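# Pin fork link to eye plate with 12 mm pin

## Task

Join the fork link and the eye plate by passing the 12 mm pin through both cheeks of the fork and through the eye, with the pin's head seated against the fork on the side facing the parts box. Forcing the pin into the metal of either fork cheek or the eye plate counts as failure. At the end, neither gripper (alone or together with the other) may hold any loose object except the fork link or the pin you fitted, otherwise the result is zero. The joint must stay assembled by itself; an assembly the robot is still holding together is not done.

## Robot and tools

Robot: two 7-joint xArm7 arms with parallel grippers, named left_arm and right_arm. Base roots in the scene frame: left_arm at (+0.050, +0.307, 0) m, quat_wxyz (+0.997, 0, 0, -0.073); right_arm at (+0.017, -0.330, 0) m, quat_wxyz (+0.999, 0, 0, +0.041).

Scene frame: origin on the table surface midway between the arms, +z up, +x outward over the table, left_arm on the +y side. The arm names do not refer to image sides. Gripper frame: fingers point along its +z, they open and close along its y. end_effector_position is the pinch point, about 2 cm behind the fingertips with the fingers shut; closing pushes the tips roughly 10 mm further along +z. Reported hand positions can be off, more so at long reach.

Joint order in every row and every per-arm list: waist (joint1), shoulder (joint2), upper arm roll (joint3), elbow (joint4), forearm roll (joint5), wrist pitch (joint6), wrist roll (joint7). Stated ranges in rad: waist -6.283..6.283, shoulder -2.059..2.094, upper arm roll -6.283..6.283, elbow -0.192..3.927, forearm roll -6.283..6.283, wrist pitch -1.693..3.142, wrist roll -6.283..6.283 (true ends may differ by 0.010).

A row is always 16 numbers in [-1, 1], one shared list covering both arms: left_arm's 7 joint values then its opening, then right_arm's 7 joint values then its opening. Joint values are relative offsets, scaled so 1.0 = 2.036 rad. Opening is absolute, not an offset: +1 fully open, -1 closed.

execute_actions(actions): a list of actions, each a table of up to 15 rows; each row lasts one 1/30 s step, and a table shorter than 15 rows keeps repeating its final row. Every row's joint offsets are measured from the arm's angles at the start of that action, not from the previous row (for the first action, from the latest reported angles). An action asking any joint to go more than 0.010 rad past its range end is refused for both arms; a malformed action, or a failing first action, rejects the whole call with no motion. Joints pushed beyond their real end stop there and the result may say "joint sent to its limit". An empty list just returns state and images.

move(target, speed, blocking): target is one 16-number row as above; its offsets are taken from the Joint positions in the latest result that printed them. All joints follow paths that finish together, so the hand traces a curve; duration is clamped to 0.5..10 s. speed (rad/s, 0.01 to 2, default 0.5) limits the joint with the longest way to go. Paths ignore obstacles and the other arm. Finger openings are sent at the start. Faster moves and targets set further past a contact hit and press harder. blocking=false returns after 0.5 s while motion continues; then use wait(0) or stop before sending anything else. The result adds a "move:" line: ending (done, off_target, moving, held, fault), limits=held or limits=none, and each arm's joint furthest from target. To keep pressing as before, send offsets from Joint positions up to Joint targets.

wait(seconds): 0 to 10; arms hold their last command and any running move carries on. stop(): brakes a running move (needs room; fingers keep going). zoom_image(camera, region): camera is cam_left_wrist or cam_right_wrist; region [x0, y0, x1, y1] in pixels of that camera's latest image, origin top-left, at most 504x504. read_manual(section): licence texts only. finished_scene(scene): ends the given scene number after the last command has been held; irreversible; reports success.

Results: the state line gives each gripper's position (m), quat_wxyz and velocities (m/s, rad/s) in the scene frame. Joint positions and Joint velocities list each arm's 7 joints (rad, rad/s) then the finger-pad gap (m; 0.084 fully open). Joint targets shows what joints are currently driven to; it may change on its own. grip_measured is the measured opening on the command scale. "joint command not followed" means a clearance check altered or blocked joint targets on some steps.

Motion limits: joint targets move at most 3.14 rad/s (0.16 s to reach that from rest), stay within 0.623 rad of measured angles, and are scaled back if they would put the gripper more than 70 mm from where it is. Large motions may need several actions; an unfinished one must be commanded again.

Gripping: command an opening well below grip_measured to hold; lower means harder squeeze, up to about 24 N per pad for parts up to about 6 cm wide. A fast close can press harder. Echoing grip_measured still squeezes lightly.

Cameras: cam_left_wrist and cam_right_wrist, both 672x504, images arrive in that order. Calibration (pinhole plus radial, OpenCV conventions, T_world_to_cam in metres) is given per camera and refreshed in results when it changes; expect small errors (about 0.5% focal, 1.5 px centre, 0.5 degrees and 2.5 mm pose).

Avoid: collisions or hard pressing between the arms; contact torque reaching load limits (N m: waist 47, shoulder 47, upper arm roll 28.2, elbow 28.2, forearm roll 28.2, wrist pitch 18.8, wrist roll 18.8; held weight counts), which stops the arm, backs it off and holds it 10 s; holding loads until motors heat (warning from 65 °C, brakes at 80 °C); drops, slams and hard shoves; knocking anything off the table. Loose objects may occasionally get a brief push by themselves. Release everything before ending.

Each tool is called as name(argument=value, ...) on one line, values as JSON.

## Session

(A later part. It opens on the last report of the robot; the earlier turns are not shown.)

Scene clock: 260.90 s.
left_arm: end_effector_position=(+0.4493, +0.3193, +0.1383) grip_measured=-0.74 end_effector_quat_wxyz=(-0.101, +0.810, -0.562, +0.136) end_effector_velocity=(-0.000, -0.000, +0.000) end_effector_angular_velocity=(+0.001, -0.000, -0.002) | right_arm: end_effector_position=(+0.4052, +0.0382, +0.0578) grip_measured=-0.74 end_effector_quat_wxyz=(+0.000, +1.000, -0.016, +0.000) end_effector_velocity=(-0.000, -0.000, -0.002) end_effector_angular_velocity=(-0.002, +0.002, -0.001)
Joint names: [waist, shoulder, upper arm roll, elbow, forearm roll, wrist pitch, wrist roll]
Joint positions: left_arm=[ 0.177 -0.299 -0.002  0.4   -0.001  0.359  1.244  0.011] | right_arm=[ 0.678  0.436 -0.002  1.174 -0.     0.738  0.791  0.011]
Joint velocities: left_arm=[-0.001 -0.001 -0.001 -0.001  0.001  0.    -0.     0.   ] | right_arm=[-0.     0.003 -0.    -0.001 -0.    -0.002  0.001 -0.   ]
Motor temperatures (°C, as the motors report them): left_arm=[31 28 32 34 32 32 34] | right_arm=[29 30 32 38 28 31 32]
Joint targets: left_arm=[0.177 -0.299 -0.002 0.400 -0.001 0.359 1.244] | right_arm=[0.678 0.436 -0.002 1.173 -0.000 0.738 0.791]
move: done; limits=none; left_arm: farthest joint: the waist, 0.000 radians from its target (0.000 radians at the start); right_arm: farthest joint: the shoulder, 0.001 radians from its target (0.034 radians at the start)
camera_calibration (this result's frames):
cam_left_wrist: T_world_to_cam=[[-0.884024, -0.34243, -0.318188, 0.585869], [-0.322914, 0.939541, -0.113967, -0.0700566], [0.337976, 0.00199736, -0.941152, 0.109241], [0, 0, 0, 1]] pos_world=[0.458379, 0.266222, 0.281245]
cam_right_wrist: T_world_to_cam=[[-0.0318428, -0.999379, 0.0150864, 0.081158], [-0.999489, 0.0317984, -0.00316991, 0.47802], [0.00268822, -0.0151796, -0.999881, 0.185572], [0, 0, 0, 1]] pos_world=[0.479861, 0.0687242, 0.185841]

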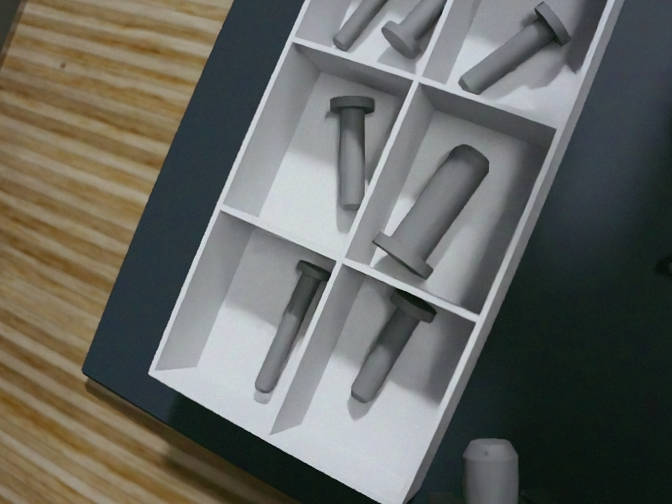

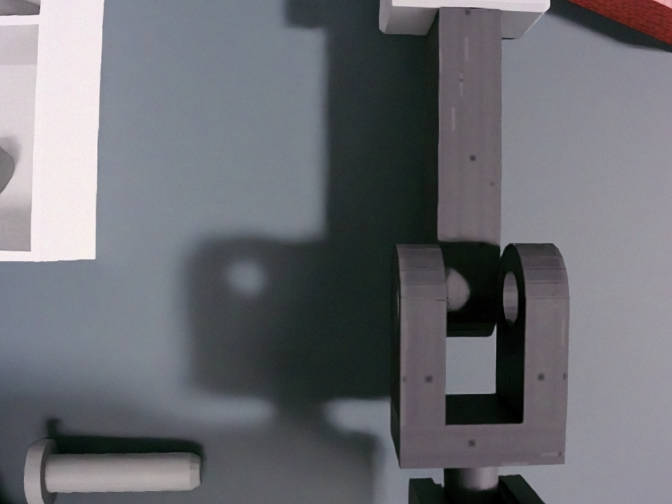

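move(target=[0,0,0,0,0,0,0,-1,-0.0014,-0.003,0,0,0,0.003,0,-1], speed=0.02)

move(target=[0,0,0,0,0,0,0,-1,0,0.0195,0,-0.0038,0,-0.0232,0,-1], speed=0.03)

Scene clock: 270.57 s.
left_arm: end_effector_position=(+0.4493, +0.3193, +0.1383) grip_measured=-0.74 end_effector_quat_wxyz=(-0.101, +0.810, -0.562, +0.136) end_effector_velocity=(-0.000, +0.000, -0.000) end_effector_angular_velocity=(+0.001, +0.001, -0.001) | right_arm: end_effector_position=(+0.4062, +0.0364, +0.0603) grip_measured=-0.74 end_effector_quat_wxyz=(+0.000, +1.000, -0.018, +0.000) end_effector_velocity=(-0.003, +0.006, +0.002) end_effector_angular_velocity=(+0.006, -0.001, +0.011)
Joint names: [waist, shoulder, upper arm roll, elbow, forearm roll, wrist pitch, wrist roll]
Joint positions: left_arm=[ 0.177 -0.299 -0.002  0.4   -0.001  0.359  1.244  0.011] | right_arm=[ 0.675  0.43  -0.002  1.174 -0.     0.744  0.791  0.011]
Joint velocities: left_arm=[ 0.001  0.    -0.001 -0.001  0.001 -0.     0.     0.   ] | right_arm=[ 0.003 -0.002  0.008  0.002  0.001 -0.    -0.001 -0.   ]
Motor temperatures (°C, as the motors report them): left_arm=[31 28 32 34 32 32 34] | right_arm=[29 30 32 38 28 31 32]
Joint targets: left_arm=[0.177 -0.299 -0.002 0.400 -0.001 0.359 1.244] | right_arm=[0.675 0.430 -0.002 1.174 -0.000 0.744 0.791]
move: done; limits=none; left_arm: farthest joint: the waist, 0.000 radians from its target (0.000 radians at the start); right_arm: farthest joint: the waist, 0.000 radians from its target (0.003 radians at the start)
camera_calibration (this result's frames):
cam_left_wrist: T_world_to_cam=[[-0.884024, -0.34243, -0.318188, 0.585869], [-0.322915, 0.939541, -0.113968, -0.0700565], [0.337976, 0.00199741, -0.941153, 0.109241], [0, 0, 0, 1]] pos_world=[0.458379, 0.266222, 0.281245]
cam_right_wrist: T_world_to_cam=[[-0.0355188, -0.999244, 0.0158378, 0.0807884], [-0.999366, 0.0354787, -0.00280561, 0.478876], [0.00224158, -0.0159274, -0.999871, 0.188234], [0, 0, 0, 1]] pos_world=[0.48102, 0.0667355, 0.188273]

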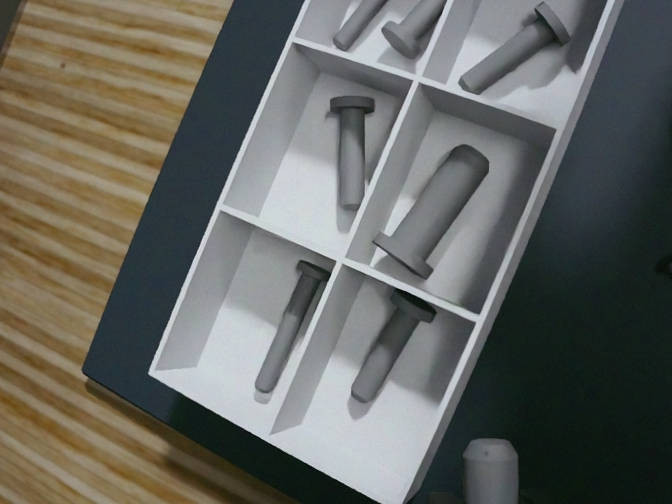

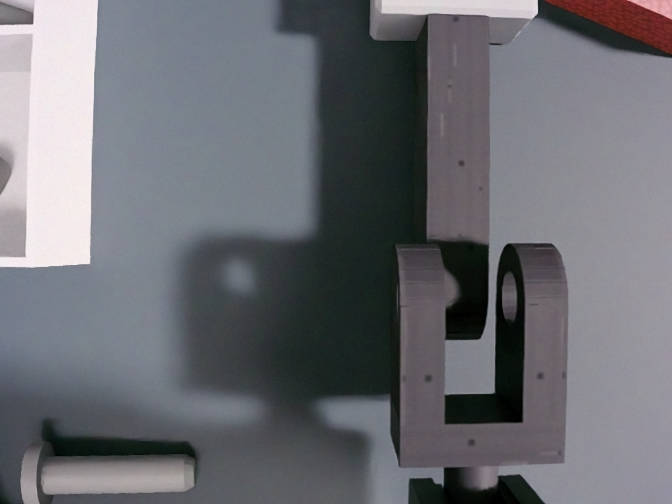

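Scene clock: 272.47 s.
left_arm: end_effector_position=(+0.4493, +0.3193, +0.1383) grip_measured=-0.74 end_effector_quat_wxyz=(-0.101, +0.810, -0.562, +0.136) end_effector_velocity=(+0.001, +0.000, +0.001) end_effector_angular_velocity=(+0.000, -0.002, -0.000) | right_arm: end_effector_position=(+0.4060, +0.0364, +0.0401) grip_measured=-0.74 end_effector_quat_wxyz=(+0.000, +1.000, -0.018, +0.000) end_effector_velocity=(-0.000, -0.000, -0.001) end_effector_angular_velocity=(-0.001, +0.001, +0.001)
Joint names: [waist, shoulder, upper arm roll, elbow, forearm roll, wrist pitch, wrist roll]
Joint positions: left_arm=[ 0.177 -0.299 -0.002  0.4   -0.001  0.359  1.244  0.011] | right_arm=[ 0.675  0.469 -0.002  1.166 -0.     0.697  0.791  0.011]
Joint velocities: left_arm=[ 0.    -0.     0.     0.002  0.001  0.     0.001  0.   ] | right_arm=[ 0.     0.003 -0.    -0.001 -0.    -0.002 -0.001 -0.   ]
Motor temperatures (°C, as the motors report them): left_arm=[31 28 32 35 32 32 34] | right_arm=[29 30 32 38 28 31 32]
Joint targets: left_arm=[0.177 -0.299 -0.002 0.400 -0.001 0.359 1.244] | right_arm=[0.675 0.470 -0.002 1.166 -0.000 0.697 0.791]
move: done; limits=none; left_arm: farthest joint: the waist, 0.000 radians from its target (0.000 radians at the start); right_arm: farthest joint: the waist, 0.000 radians from its target (0.000 radians at the start)
camera_calibration (this result's frames):
cam_left_wrist: T_world_to_cam=[[-0.884024, -0.34243, -0.318188, 0.585869], [-0.322914, 0.939541, -0.113967, -0.0700565], [0.337976, 0.00199738, -0.941153, 0.109241], [0, 0, 0, 1]] pos_world=[0.458379, 0.266222, 0.281245]
cam_right_wrist: T_world_to_cam=[[-0.0352315, -0.999255, 0.0157447, 0.080973], [-0.999376, 0.0351904, -0.0028846, 0.478631], [0.00232839, -0.0158365, -0.999872, 0.168018], [0, 0, 0, 1]] pos_world=[0.480794, 0.0667303, 0.168102]

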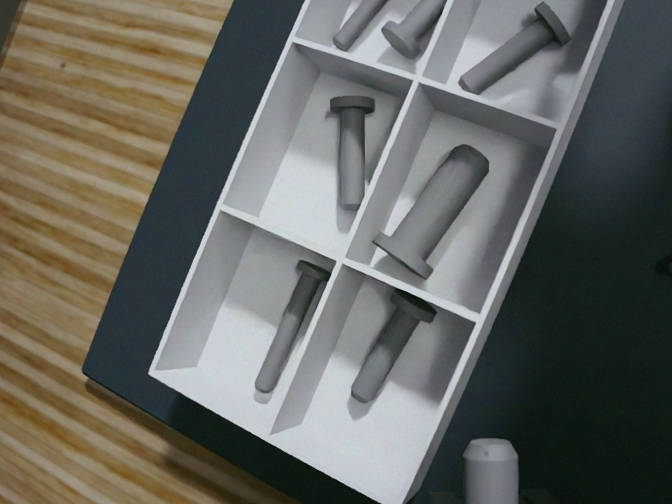

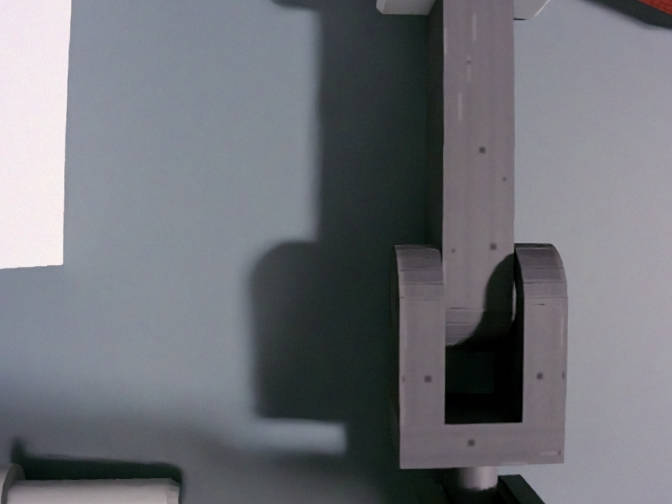

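move(target=[0,0,0,0,0,0,0,-1,0,0.0018,0,-0.0003,0,-0.0021,0,-1], speed=0.02)

move(target=[0,0,0,0,0,0,0,-1,0,0,0,0,0,0,0,-0.3])

move(target=[0,0,0,0,0,0,0,-1,0,-0.1,0,0.02,0,0.12,0,-0.3], speed=0.3)

move(target=[0,0,0,0,0,0,0,-1,-0.372,0,0,0,0.7715,0.311,-0.223,-0.3], speed=0.8)

move(target=[0,0,0,0,0,0,0,-1,0,0.162,0,-0.1327,0,0,0,-0.3], speed=0.25)

Scene clock: 289.77 s.
left_arm: end_effector_position=(+0.4493, +0.3193, +0.1383) grip_measured=-0.74 end_effector_quat_wxyz=(-0.101, +0.810, -0.562, +0.136) end_effector_velocity=(-0.000, -0.000, -0.000) end_effector_angular_velocity=(+0.000, +0.001, -0.001) | right_arm: end_effector_position=(+0.4060, +0.0362, +0.0383) grip_measured=-0.74 end_effector_quat_wxyz=(+0.000, +1.000, -0.018, +0.000) end_effector_velocity=(+0.000, -0.000, -0.001) end_effector_angular_velocity=(+0.000, +0.000, -0.002)
Joint names: [waist, shoulder, upper arm roll, elbow, forearm roll, wrist pitch, wrist roll]
Joint positions: left_arm=[ 0.177 -0.299 -0.002  0.4   -0.001  0.359  1.244  0.011] | right_arm=[ 0.675  0.473 -0.002  1.165 -0.     0.693  0.791  0.011]
Joint velocities: left_arm=[ 0.    -0.    -0.001 -0.001 -0.     0.    -0.    -0.   ] | right_arm=[-0.001  0.002  0.    -0.     0.001 -0.002  0.001  0.   ]
Motor temperatures (°C, as the motors report them): left_arm=[31 28 32 35 32 32 34] | right_arm=[29 30 32 37 28 31 32]
Joint targets: left_arm=[0.177 -0.299 -0.002 0.400 -0.001 0.359 1.244] | right_arm=[0.675 0.473 -0.002 1.165 -0.000 0.693 0.791]
move: done; limits=none; left_arm: farthest joint: the waist, 0.000 radians from its target (0.000 radians at the start); right_arm: farthest joint: the waist, 0.000 radians from its target (0.000 radians at the start)
camera_calibration (this result's frames):
cam_left_wrist: T_world_to_cam=[[-0.884024, -0.34243, -0.318188, 0.585869], [-0.322915, 0.939541, -0.113968, -0.0700562], [0.337976, 0.00199731, -0.941152, 0.109241], [0, 0, 0, 1]] pos_world=[0.458379, 0.266222, 0.281245]
cam_right_wrist: T_world_to_cam=[[-0.0354037, -0.999247, 0.0158744, 0.080933], [-0.99937, 0.0353626, -0.00286408, 0.478642], [0.00230056, -0.0159658, -0.99987, 0.166234], [0, 0, 0, 1]] pos_world=[0.480824, 0.0666001, 0.166299]

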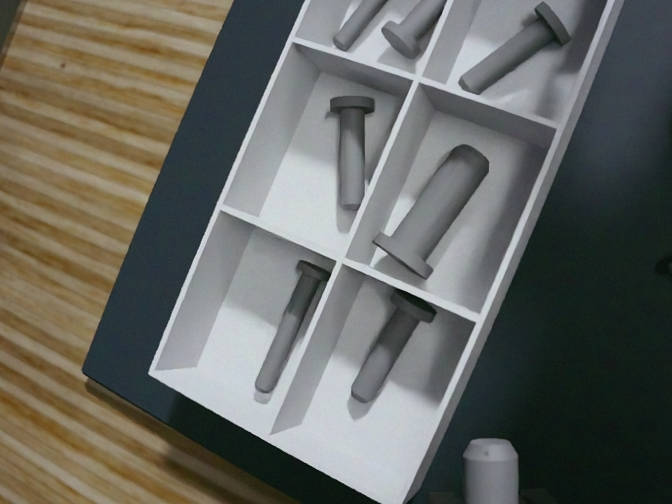

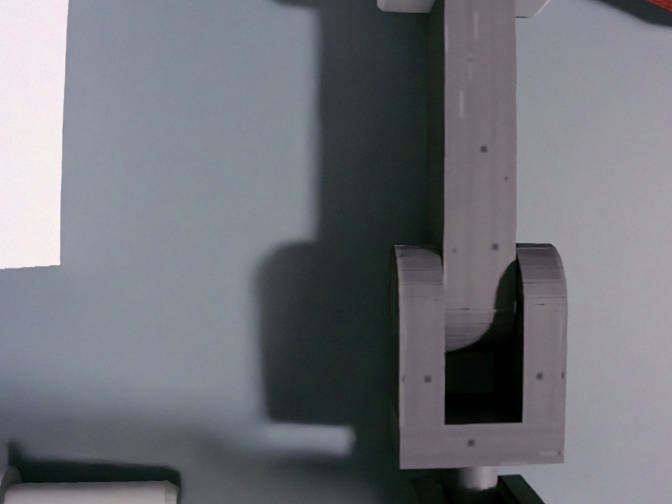

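Scene clock: 290.27 s.
left_arm: end_effector_position=(+0.4493, +0.3193, +0.1383) grip_measured=-0.74 end_effector_quat_wxyz=(-0.101, +0.810, -0.562, +0.136) end_effector_velocity=(+0.000, -0.001, +0.000) end_effector_angular_velocity=(+0.001, -0.001, -0.002) | right_arm: end_effector_position=(+0.4060, +0.0361, +0.0382) grip_measured=-0.32 end_effector_quat_wxyz=(+0.001, +1.000, -0.018, +0.000) end_effector_velocity=(+0.000, +0.001, +0.000) end_effector_angular_velocity=(+0.002, -0.001, +0.001)
Joint names: [waist, shoulder, upper arm roll, elbow, forearm roll, wrist pitch, wrist roll]
Joint positions: left_arm=[ 0.177 -0.299 -0.002  0.4   -0.001  0.359  1.244  0.011] | right_arm=[ 0.675  0.473 -0.002  1.165 -0.     0.693  0.791  0.03 ]
Joint velocities: left_arm=[-0.    -0.001 -0.001 -0.     0.    -0.001  0.     0.   ] | right_arm=[ 0.001 -0.    -0.     0.001  0.001 -0.001 -0.001  0.   ]
Motor temperatures (°C, as the motors report them): left_arm=[31 28 32 35 32 32 34] | right_arm=[29 30 32 37 28 31 32]
Joint targets: left_arm=[0.177 -0.299 -0.002 0.400 -0.001 0.359 1.244] | right_arm=[0.675 0.473 -0.002 1.165 -0.000 0.693 0.791]
move: done; limits=none; left_arm: farthest joint: the waist, 0.000 radians from its target (0.000 radians at the start); right_arm: farthest joint: the waist, 0.000 radians from its target (0.000 radians at the start)
camera_calibration (this result's frames):
cam_left_wrist: T_world_to_cam=[[-0.884024, -0.34243, -0.318188, 0.585869], [-0.322915, 0.939541, -0.113968, -0.0700563], [0.337976, 0.00199732, -0.941152, 0.109241], [0, 0, 0, 1]] pos_world=[0.458379, 0.266222, 0.281245]
cam_right_wrist: T_world_to_cam=[[-0.035656, -0.999234, 0.0161131, 0.0808615], [-0.999362, 0.0356163, -0.00274344, 0.478668], [0.00216745, -0.0162006, -0.999866, 0.166226], [0, 0, 0, 1]] pos_world=[0.480885, 0.0664442, 0.166214]

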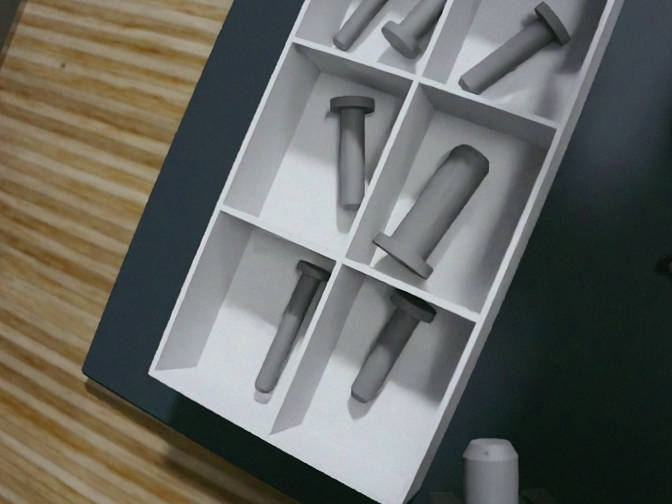

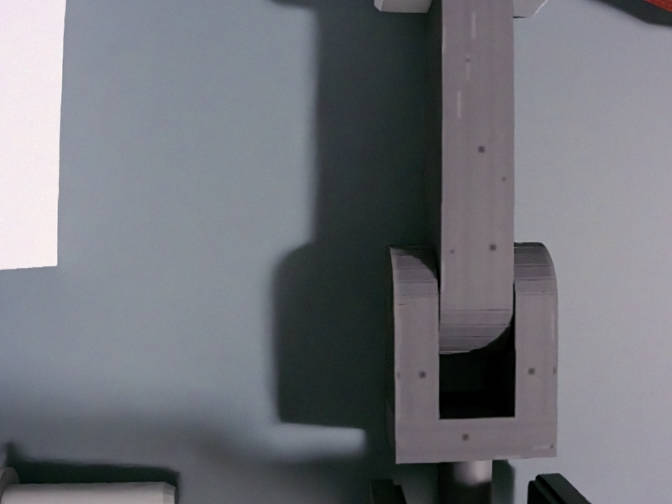

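Scene clock: 291.70 s.
left_arm: end_effector_position=(+0.4493, +0.3193, +0.1383) grip_measured=-0.74 end_effector_quat_wxyz=(-0.101, +0.810, -0.562, +0.136) end_effector_velocity=(-0.000, -0.000, -0.000) end_effector_angular_velocity=(+0.001, +0.001, -0.002) | right_arm: end_effector_position=(+0.4001, +0.0305, +0.1431) grip_measured=-0.32 end_effector_quat_wxyz=(+0.001, +1.000, -0.018, -0.000) end_effector_velocity=(+0.001, +0.000, +0.003) end_effector_angular_velocity=(+0.002, -0.004, +0.002)
Joint names: [waist, shoulder, upper arm roll, elbow, forearm roll, wrist pitch, wrist roll]
Joint positions: left_arm=[ 0.177 -0.299 -0.002  0.4   -0.001  0.359  1.244  0.011] | right_arm=[ 0.675  0.27  -0.002  1.206 -0.     0.937  0.791  0.03 ]
Joint velocities: left_arm=[-0.    -0.     0.    -0.     0.001  0.001  0.    -0.   ] | right_arm=[ 0.    -0.004 -0.     0.001 -0.002  0.001 -0.    -0.   ]
Motor temperatures (°C, as the motors report them): left_arm=[31 28 32 35 32 32 34] | right_arm=[29 30 32 37 28 31 32]
Joint targets: left_arm=[0.177 -0.299 -0.002 0.400 -0.001 0.359 1.244] | right_arm=[0.675 0.269 -0.002 1.206 -0.000 0.937 0.791]
move: done; limits=none; left_arm: farthest joint: the waist, 0.000 radians from its target (0.000 radians at the start); right_arm: farthest joint: the waist, 0.000 radians from its target (0.000 radians at the start)
camera_calibration (this result's frames):
cam_left_wrist: T_world_to_cam=[[-0.884024, -0.34243, -0.318188, 0.585869], [-0.322915, 0.939541, -0.113968, -0.0700564], [0.337976, 0.00199738, -0.941152, 0.109241], [0, 0, 0, 1]] pos_world=[0.458379, 0.266222, 0.281245]
cam_right_wrist: T_world_to_cam=[[-0.035826, -0.999228, 0.0161461, 0.0734843], [-0.999357, 0.0357965, -0.00211274, 0.473066], [0.00153314, -0.0162114, -0.999867, 0.271269], [0, 0, 0, 1]] pos_world=[0.474979, 0.060891, 0.271046]

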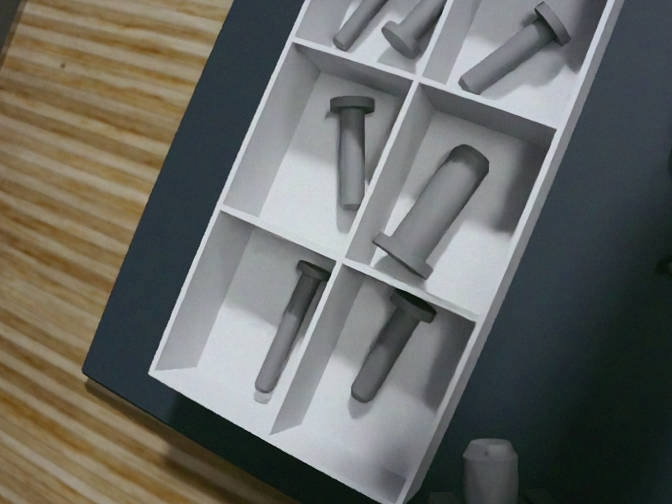

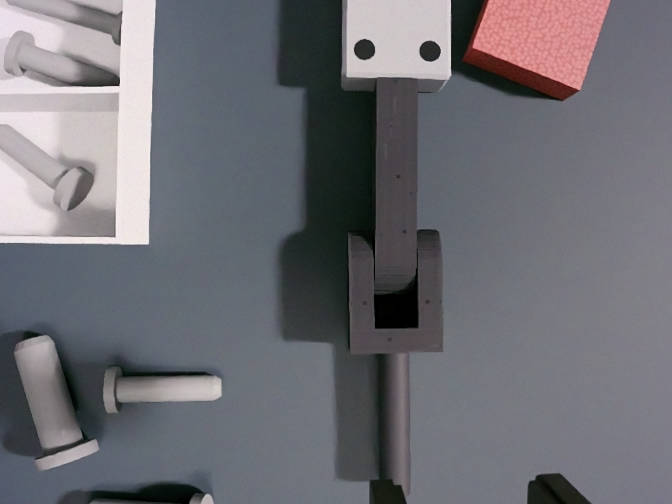

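Scene clock: 294.43 s.
left_arm: end_effector_position=(+0.4493, +0.3193, +0.1383) grip_measured=-0.74 end_effector_quat_wxyz=(-0.101, +0.810, -0.562, +0.136) end_effector_velocity=(+0.000, -0.001, +0.001) end_effector_angular_velocity=(+0.001, -0.002, -0.002) | right_arm: end_effector_position=(+0.5289, -0.0794, +0.3491) grip_measured=-0.32 end_effector_quat_wxyz=(+0.625, -0.625, +0.331, +0.329) end_effector_velocity=(+0.001, -0.001, +0.000) end_effector_angular_velocity=(+0.002, -0.000, -0.004)
Joint names: [waist, shoulder, upper arm roll, elbow, forearm roll, wrist pitch, wrist roll]
Joint positions: left_arm=[ 0.177 -0.299 -0.002  0.4   -0.001  0.359  1.244  0.011] | right_arm=[-0.082  0.27  -0.002  1.206  1.57   1.57   0.337  0.03 ]
Joint velocities: left_arm=[-0.001 -0.001 -0.001  0.     0.001 -0.001 -0.     0.   ] | right_arm=[-0.002  0.    -0.001  0.     0.003 -0.    -0.001 -0.   ]
Motor temperatures (°C, as the motors report them): left_arm=[31 28 32 35 32 32 34] | right_arm=[29 30 32 38 28 31 32]
Joint targets: left_arm=[0.177 -0.299 -0.002 0.400 -0.001 0.359 1.244] | right_arm=[-0.083 0.270 -0.002 1.206 1.570 1.570 0.337]
move: done; limits=none; left_arm: farthest joint: the waist, 0.000 radians from its target (0.000 radians at the start); right_arm: farthest joint: the waist, 0.000 radians from its target (0.757 radians at the start)
camera_calibration (this result's frames):
cam_left_wrist: T_world_to_cam=[[-0.884024, -0.34243, -0.318188, 0.585869], [-0.322915, 0.939541, -0.113968, -0.0700563], [0.337976, 0.00199735, -0.941152, 0.109241], [0, 0, 0, 1]] pos_world=[0.458379, 0.266222, 0.281245]
cam_right_wrist: T_world_to_cam=[[-0.825958, -0.0142241, -0.563552, 0.663451], [-0.563659, 0.00481687, 0.825994, 0.0841896], [-0.0090345, 0.999887, -0.0119961, 0.216686], [0, 0, 0, 1]] pos_world=[0.597395, -0.20763, 0.306948]

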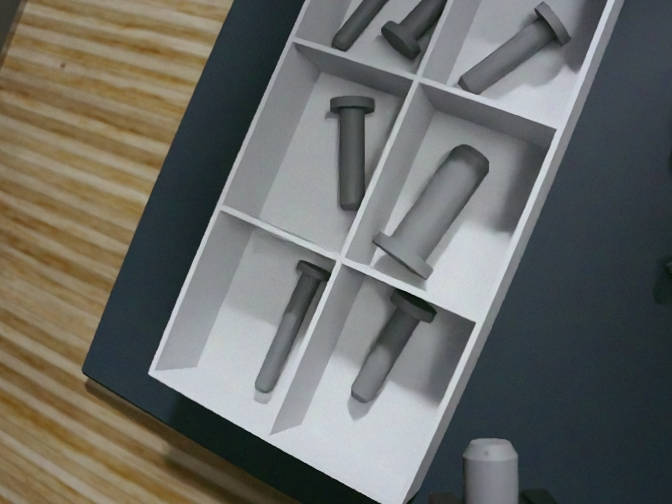

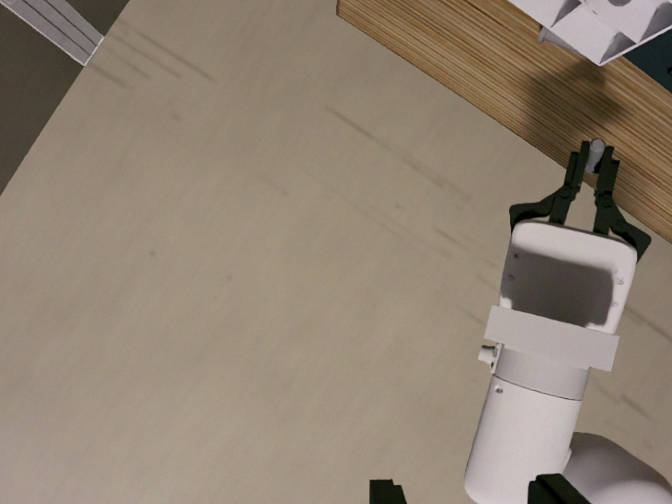

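Scene clock: 296.37 s.
left_arm: end_effector_position=(+0.4493, +0.3193, +0.1383) grip_measured=-0.74 end_effector_quat_wxyz=(-0.101, +0.810, -0.562, +0.136) end_effector_velocity=(+0.000, -0.001, +0.000) end_effector_angular_velocity=(+0.000, -0.000, -0.002) | right_arm: end_effector_position=(+0.4372, -0.0794, +0.1095) grip_measured=-0.32 end_effector_quat_wxyz=(+0.500, -0.500, +0.501, +0.499) end_effector_velocity=(-0.002, +0.000, -0.002) end_effector_angular_velocity=(-0.000, +0.007, +0.000)
Joint names: [waist, shoulder, upper arm roll, elbow, forearm roll, wrist pitch, wrist roll]
Joint positions: left_arm=[ 0.177 -0.299 -0.002  0.4   -0.001  0.359  1.244  0.011] | right_arm=[-0.082  0.599 -0.002  0.936  1.57   1.57   0.337  0.03 ]
Joint velocities: left_arm=[-0.001 -0.    -0.     0.     0.001  0.    -0.     0.   ] | right_arm=[ 0.     0.003  0.    -0.003 -0.001 -0.     0.001  0.   ]
Motor temperatures (°C, as the motors report them): left_arm=[31 28 32 35 32 32 34] | right_arm=[29 30 32 38 28 31 32]
Joint targets: left_arm=[0.177 -0.299 -0.002 0.400 -0.001 0.359 1.244] | right_arm=[-0.082 0.600 -0.002 0.936 1.570 1.570 0.337]
move: done; limits=none; left_arm: farthest joint: the waist, 0.000 radians from its target (0.000 radians at the start); right_arm: farthest joint: the shoulder, 0.001 radians from its target (0.330 radians at the start)
camera_calibration (this result's frames):
cam_left_wrist: T_world_to_cam=[[-0.884024, -0.342431, -0.318188, 0.585869], [-0.322915, 0.939541, -0.113968, -0.0700561], [0.337976, 0.00199736, -0.941152, 0.109241], [0, 0, 0, 1]] pos_world=[0.458379, 0.266222, 0.281245]
cam_right_wrist: T_world_to_cam=[[-0.999904, -0.0138648, 0.000154775, 0.466942], [0.0000918585, 0.00453836, 0.99999, -0.035073], [-0.0138653, 0.999894, -0.00453665, 0.214236], [0, 0, 0, 1]] pos_world=[0.469871, -0.20758, 0.0359723]

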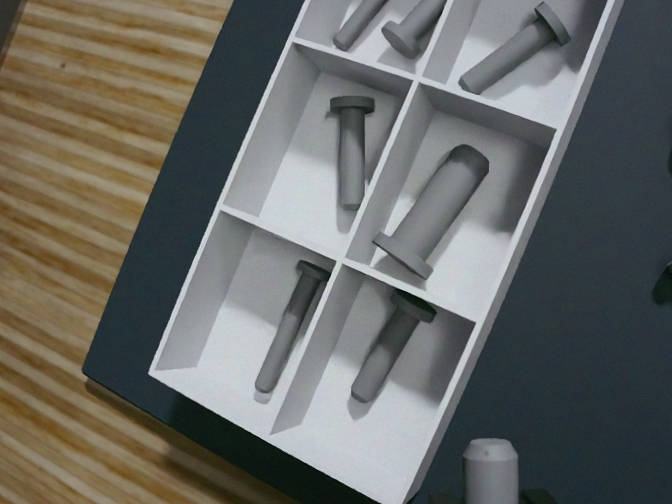

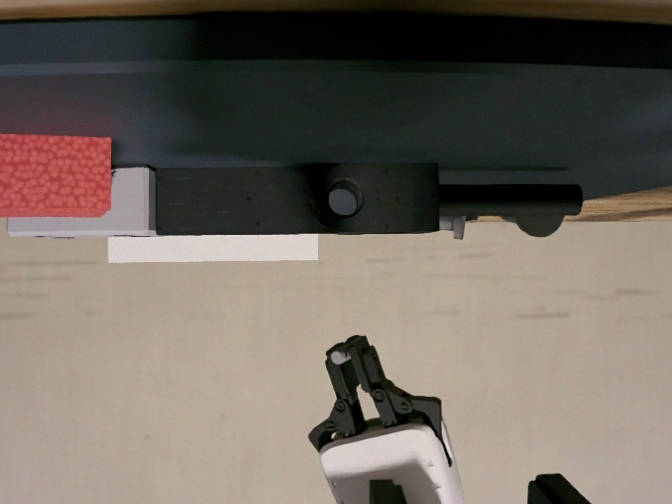

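move(target=[-0.256,0.209,0,0.1557,0,0.0155,-0.062,-1,0,0.012,0,0,0,0,0,-0.3], speed=0.4)

move(target=[0,0.05,0,-0.0044,0,-0.0544,0,-1,0,0,0,0,0,0,0,-0.3], speed=0.06)

zoom_image(camera="cam_right_wrist", region=[270,170,410,300])

Scene clock: 315.00 s.
left_arm: end_effector_position=(+0.4637, +0.0865, +0.0783) grip_measured=-0.74 end_effector_quat_wxyz=(-0.030, +0.691, -0.716, +0.095) end_effector_velocity=(-0.002, -0.003, -0.001) end_effector_angular_velocity=(+0.001, +0.003, -0.006) | right_arm: end_effector_position=(+0.4332, -0.0794, +0.0992) grip_measured=-0.32 end_effector_quat_wxyz=(+0.494, -0.494, +0.507, +0.505) end_effector_velocity=(+0.000, -0.000, -0.000) end_effector_angular_velocity=(+0.000, -0.001, -0.001)
Joint names: [waist, shoulder, upper arm roll, elbow, forearm roll, wrist pitch, wrist roll]
Joint positions: left_arm=[-0.343  0.126 -0.002  0.717 -0.001  0.39   1.118  0.011] | right_arm=[-0.082  0.624 -0.002  0.936  1.57   1.57   0.337  0.03 ]
Joint velocities: left_arm=[-0.006  0.003 -0.001  0.001 -0.     0.    -0.    -0.   ] | right_arm=[-0.     0.001 -0.    -0.     0.001 -0.    -0.001  0.   ]
Motor temperatures (°C, as the motors report them): left_arm=[31 28 32 35 32 32 34] | right_arm=[29 30 32 37 28 31 32]
Joint targets: left_arm=[-0.344 0.127 -0.002 0.717 -0.001 0.390 1.118] | right_arm=[-0.082 0.624 -0.002 0.936 1.570 1.570 0.337]
move: done; limits=none; left_arm: farthest joint: the waist, 0.001 radians from its target (0.522 radians at the start); right_arm: farthest joint: the waist, 0.000 radians from its target (0.000 radians at the start)
camera_calibration (this result's frames):
cam_left_wrist: T_world_to_cam=[[-0.982934, 0.0342577, -0.180741, 0.502301], [0.052257, 0.99403, -0.0957834, -0.0336628], [0.17638, -0.103594, -0.978856, 0.135394], [0, 0, 0, 1]] pos_world=[0.471607, 0.0302801, 0.220093]
cam_right_wrist: T_world_to_cam=[[-0.999603, -0.0138642, 0.0245462, 0.460426], [0.0244853, 0.00454461, 0.99969, -0.0353992], [-0.0139715, 0.999894, -0.00420333, 0.214149], [0, 0, 0, 1]] pos_world=[0.464101, -0.207581, 0.0249867]

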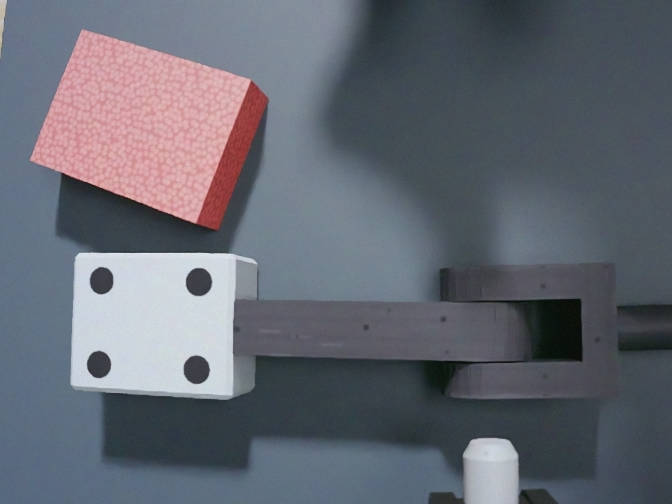

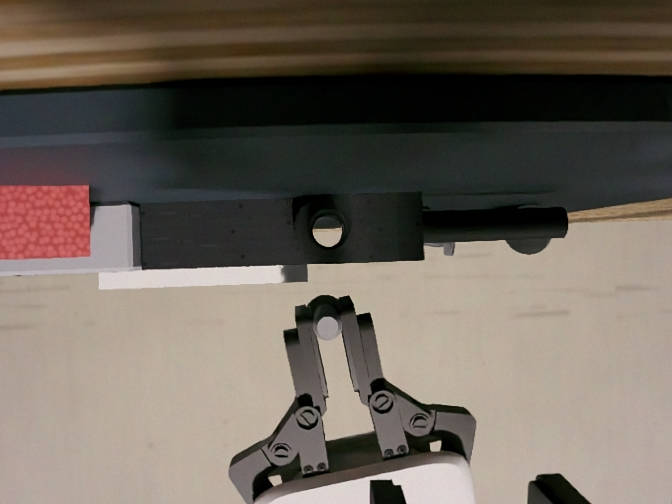

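Scene clock: 317.27 s.
left_arm: end_effector_position=(+0.4639, +0.0864, +0.0412) grip_measured=-0.74 end_effector_quat_wxyz=(-0.030, +0.691, -0.716, +0.095) end_effector_velocity=(+0.000, +0.000, -0.001) end_effector_angular_velocity=(+0.000, +0.000, +0.000) | right_arm: end_effector_position=(+0.4332, -0.0794, +0.0992) grip_measured=-0.32 end_effector_quat_wxyz=(+0.494, -0.494, +0.507, +0.505) end_effector_velocity=(-0.000, +0.000, +0.000) end_effector_angular_velocity=(+0.001, -0.001, +0.001)
Joint names: [waist, shoulder, upper arm roll, elbow, forearm roll, wrist pitch, wrist roll]
Joint positions: left_arm=[-0.343  0.228 -0.002  0.708 -0.001  0.28   1.118  0.011] | right_arm=[-0.082  0.624 -0.002  0.936  1.57   1.57   0.337  0.03 ]
Joint velocities: left_arm=[-0.     0.002  0.     0.     0.001 -0.002 -0.     0.   ] | right_arm=[ 0.001 -0.     0.    -0.     0.     0.001 -0.001 -0.   ]
Motor temperatures (°C, as the motors report them): left_arm=[31 28 32 35 32 32 34] | right_arm=[29 30 32 36 28 31 32]
Joint targets: left_arm=[-0.343 0.228 -0.002 0.708 -0.001 0.279 1.118] | right_arm=[-0.082 0.624 -0.002 0.936 1.570 1.570 0.337]
move: done; limits=none; left_arm: farthest joint: the waist, 0.000 radians from its target (0.000 radians at the start); right_arm: farthest joint: the waist, 0.000 radians from its target (0.000 radians at the start)
camera_calibration (this result's frames):
cam_left_wrist: T_world_to_cam=[[-0.982914, 0.0341339, -0.180873, 0.495804], [0.0521636, 0.994025, -0.0958818, -0.0370809], [0.176519, -0.103679, -0.978822, 0.0989978], [0, 0, 0, 1]] pos_world=[0.471792, 0.0301996, 0.183023]
cam_right_wrist: T_world_to_cam=[[-0.999603, -0.0138644, 0.0245461, 0.460426], [0.0244852, 0.00454462, 0.99969, -0.0353992], [-0.0139717, 0.999894, -0.00420334, 0.214149], [0, 0, 0, 1]] pos_world=[0.464101, -0.207581, 0.0249867]

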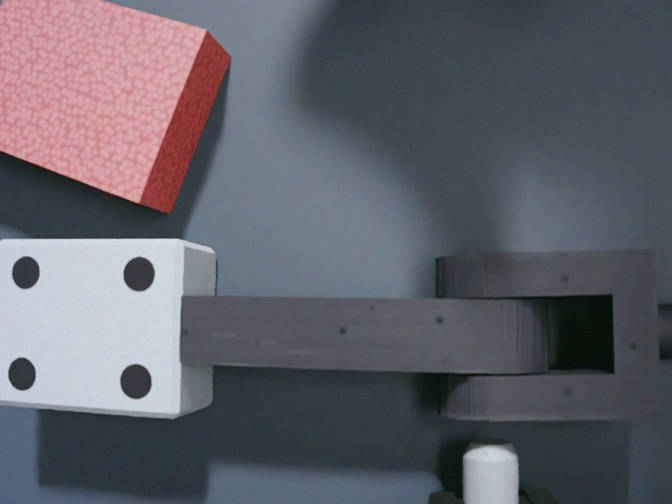

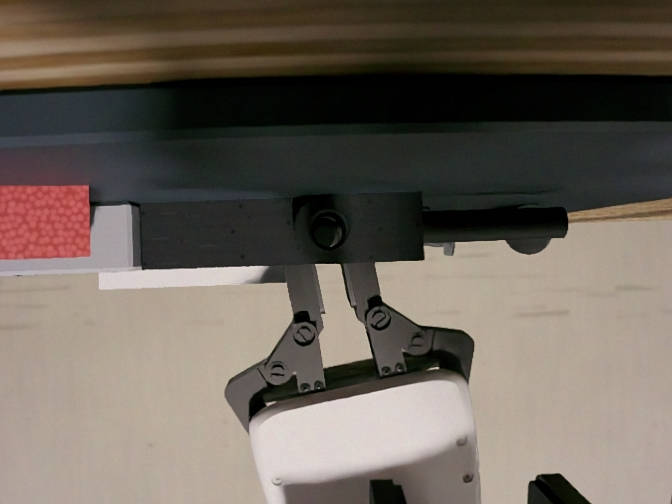

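Region (270, 170, 410, 300) of cam_right_wrist's 672x504 image, scaled by 3.600, with more detail than that image has; it fills the top 468 rows of this view, and the rest is white.

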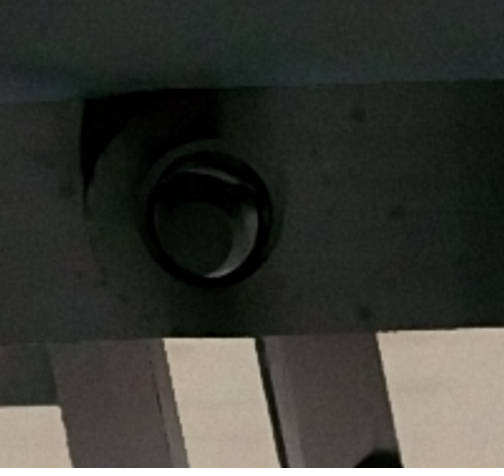

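move(target=[-0.0035,0.0018,0,0.0003,0,-0.0015,-0.0035,-1,0,0,0,0,0,0,0,-0.3], speed=0.01)

zoom_image(camera="cam_right_wrist", region=[290,195,370,265])

Scene clock: 327.10 s.
left_arm: end_effector_position=(+0.4625, +0.0835, +0.0401) grip_measured=-0.74 end_effector_quat_wxyz=(-0.030, +0.691, -0.716, +0.095) end_effector_velocity=(+0.000, -0.001, +0.000) end_effector_angular_velocity=(+0.000, -0.001, -0.001) | right_arm: end_effector_position=(+0.4332, -0.0794, +0.0992) grip_measured=-0.32 end_effector_quat_wxyz=(+0.494, -0.494, +0.507, +0.505) end_effector_velocity=(-0.000, +0.000, +0.000) end_effector_angular_velocity=(+0.001, -0.001, +0.000)
Joint names: [waist, shoulder, upper arm roll, elbow, forearm roll, wrist pitch, wrist roll]
Joint positions: left_arm=[-0.35   0.231 -0.002  0.708 -0.001  0.277  1.111  0.011] | right_arm=[-0.082  0.624 -0.002  0.936  1.57   1.57   0.337  0.03 ]
Joint velocities: left_arm=[-0.003  0.001  0.001  0.001  0.002 -0.    -0.003 -0.   ] | right_arm=[ 0.001 -0.    -0.    -0.     0.     0.    -0.001  0.   ]
Motor temperatures (°C, as the motors report them): left_arm=[31 28 32 34 32 32 34] | right_arm=[29 30 32 36 28 31 32]
Joint targets: left_arm=[-0.350 0.231 -0.002 0.708 -0.001 0.277 1.111] | right_arm=[-0.082 0.624 -0.002 0.936 1.570 1.570 0.337]
move: done; limits=none; left_arm: farthest joint: the waist, 0.000 radians from its target (0.007 radians at the start); right_arm: farthest joint: the waist, 0.000 radians from its target (0.000 radians at the start)
camera_calibration (this result's frames):
cam_left_wrist: T_world_to_cam=[[-0.98303, 0.0340906, -0.180251, 0.494377], [0.0522724, 0.993901, -0.0971013, -0.034197], [0.175841, -0.104876, -0.978816, 0.0982831], [0, 0, 0, 1]] pos_world=[0.470493, 0.0274423, 0.181992]
cam_right_wrist: T_world_to_cam=[[-0.999603, -0.0138647, 0.0245461, 0.460426], [0.0244853, 0.00454468, 0.99969, -0.0353992], [-0.0139719, 0.999894, -0.00420339, 0.214149], [0, 0, 0, 1]] pos_world=[0.464101, -0.207581, 0.0249867]

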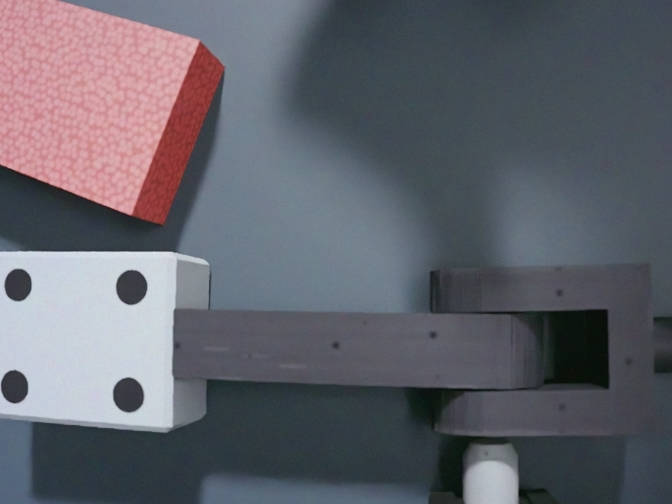

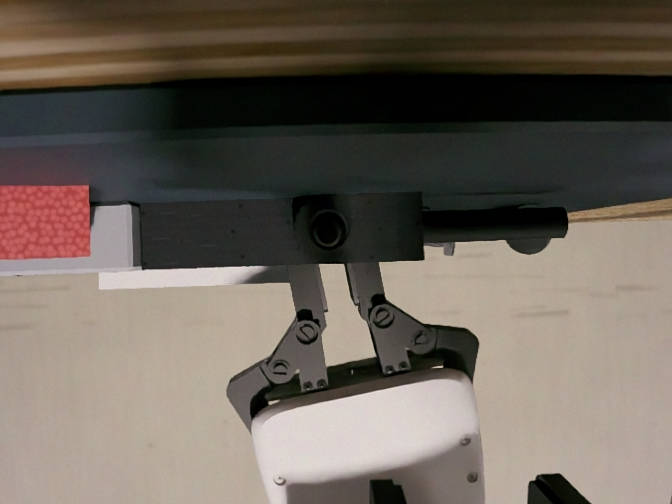

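Region (290, 195, 370, 265) of cam_right_wrist's 672x504 image, scaled by 6.300, with more detail than that image has; it fills the top 441 rows of this view, and the rest is white.

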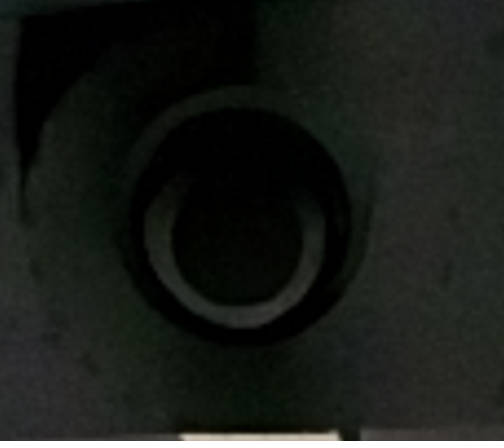

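move(target=[-0.012,0.0075,0,0.0108,0,0.0033,-0.012,-1,0,0,0,0,0,0,0,-0.3], speed=0.01)

Scene clock: 338.10 s.
left_arm: end_effector_position=(+0.4620, +0.0706, +0.0398) grip_measured=-0.74 end_effector_quat_wxyz=(-0.027, +0.691, -0.716, +0.096) end_effector_velocity=(+0.000, -0.001, +0.000) end_effector_angular_velocity=(-0.001, -0.001, +0.001) | right_arm: end_effector_position=(+0.4332, -0.0794, +0.0992) grip_measured=-0.32 end_effector_quat_wxyz=(+0.494, -0.494, +0.507, +0.505) end_effector_velocity=(+0.000, +0.000, +0.000) end_effector_angular_velocity=(+0.001, -0.000, -0.000)
Joint names: [waist, shoulder, upper arm roll, elbow, forearm roll, wrist pitch, wrist roll]
Joint positions: left_arm=[-0.374  0.246 -0.002  0.73  -0.001  0.283  1.087  0.011] | right_arm=[-0.082  0.624 -0.002  0.936  1.57   1.57   0.337  0.03 ]
Joint velocities: left_arm=[-0.001  0.002 -0.001  0.003 -0.001  0.    -0.002  0.   ] | right_arm=[ 0.    -0.     0.     0.     0.001  0.001 -0.    -0.   ]
Motor temperatures (°C, as the motors report them): left_arm=[31 29 32 34 32 32 34] | right_arm=[29 30 32 36 28 31 32]
Joint targets: left_arm=[-0.375 0.247 -0.002 0.730 -0.001 0.283 1.087] | right_arm=[-0.082 0.624 -0.002 0.936 1.570 1.570 0.337]
move: done; limits=none; left_arm: farthest joint: the waist, 0.000 radians from its target (0.024 radians at the start); right_arm: farthest joint: the waist, 0.000 radians from its target (0.000 radians at the start)
camera_calibration (this result's frames):
cam_left_wrist: T_world_to_cam=[[-0.983457, 0.0339774, -0.177925, 0.494371], [0.0526618, 0.993454, -0.101366, -0.0213986], [0.173316, -0.109059, -0.978809, 0.0981379], [0, 0, 0, 1]] pos_world=[0.470311, 0.0151639, 0.18185]
cam_right_wrist: T_world_to_cam=[[-0.999603, -0.0138649, 0.0245462, 0.460425], [0.0244854, 0.00454458, 0.99969, -0.0353992], [-0.0139722, 0.999894, -0.00420329, 0.214149], [0, 0, 0, 1]] pos_world=[0.464101, -0.207581, 0.0249866]

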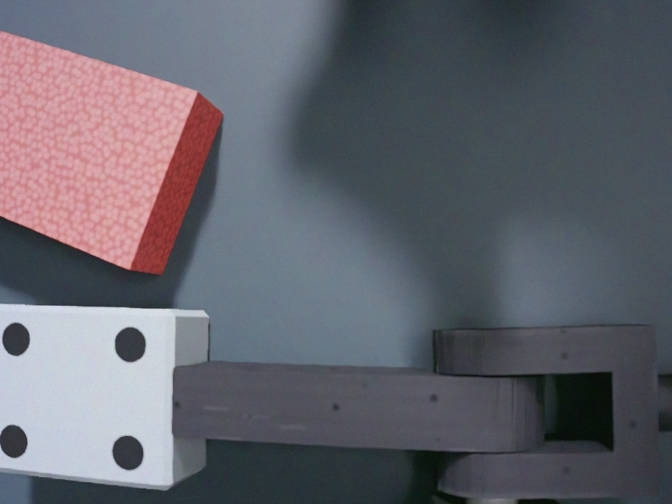

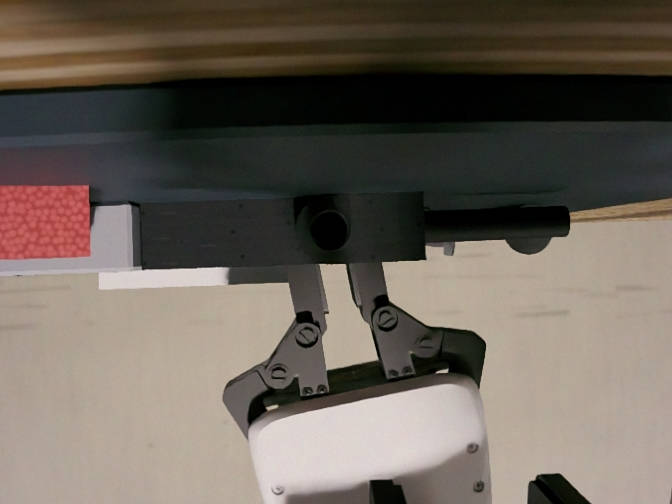

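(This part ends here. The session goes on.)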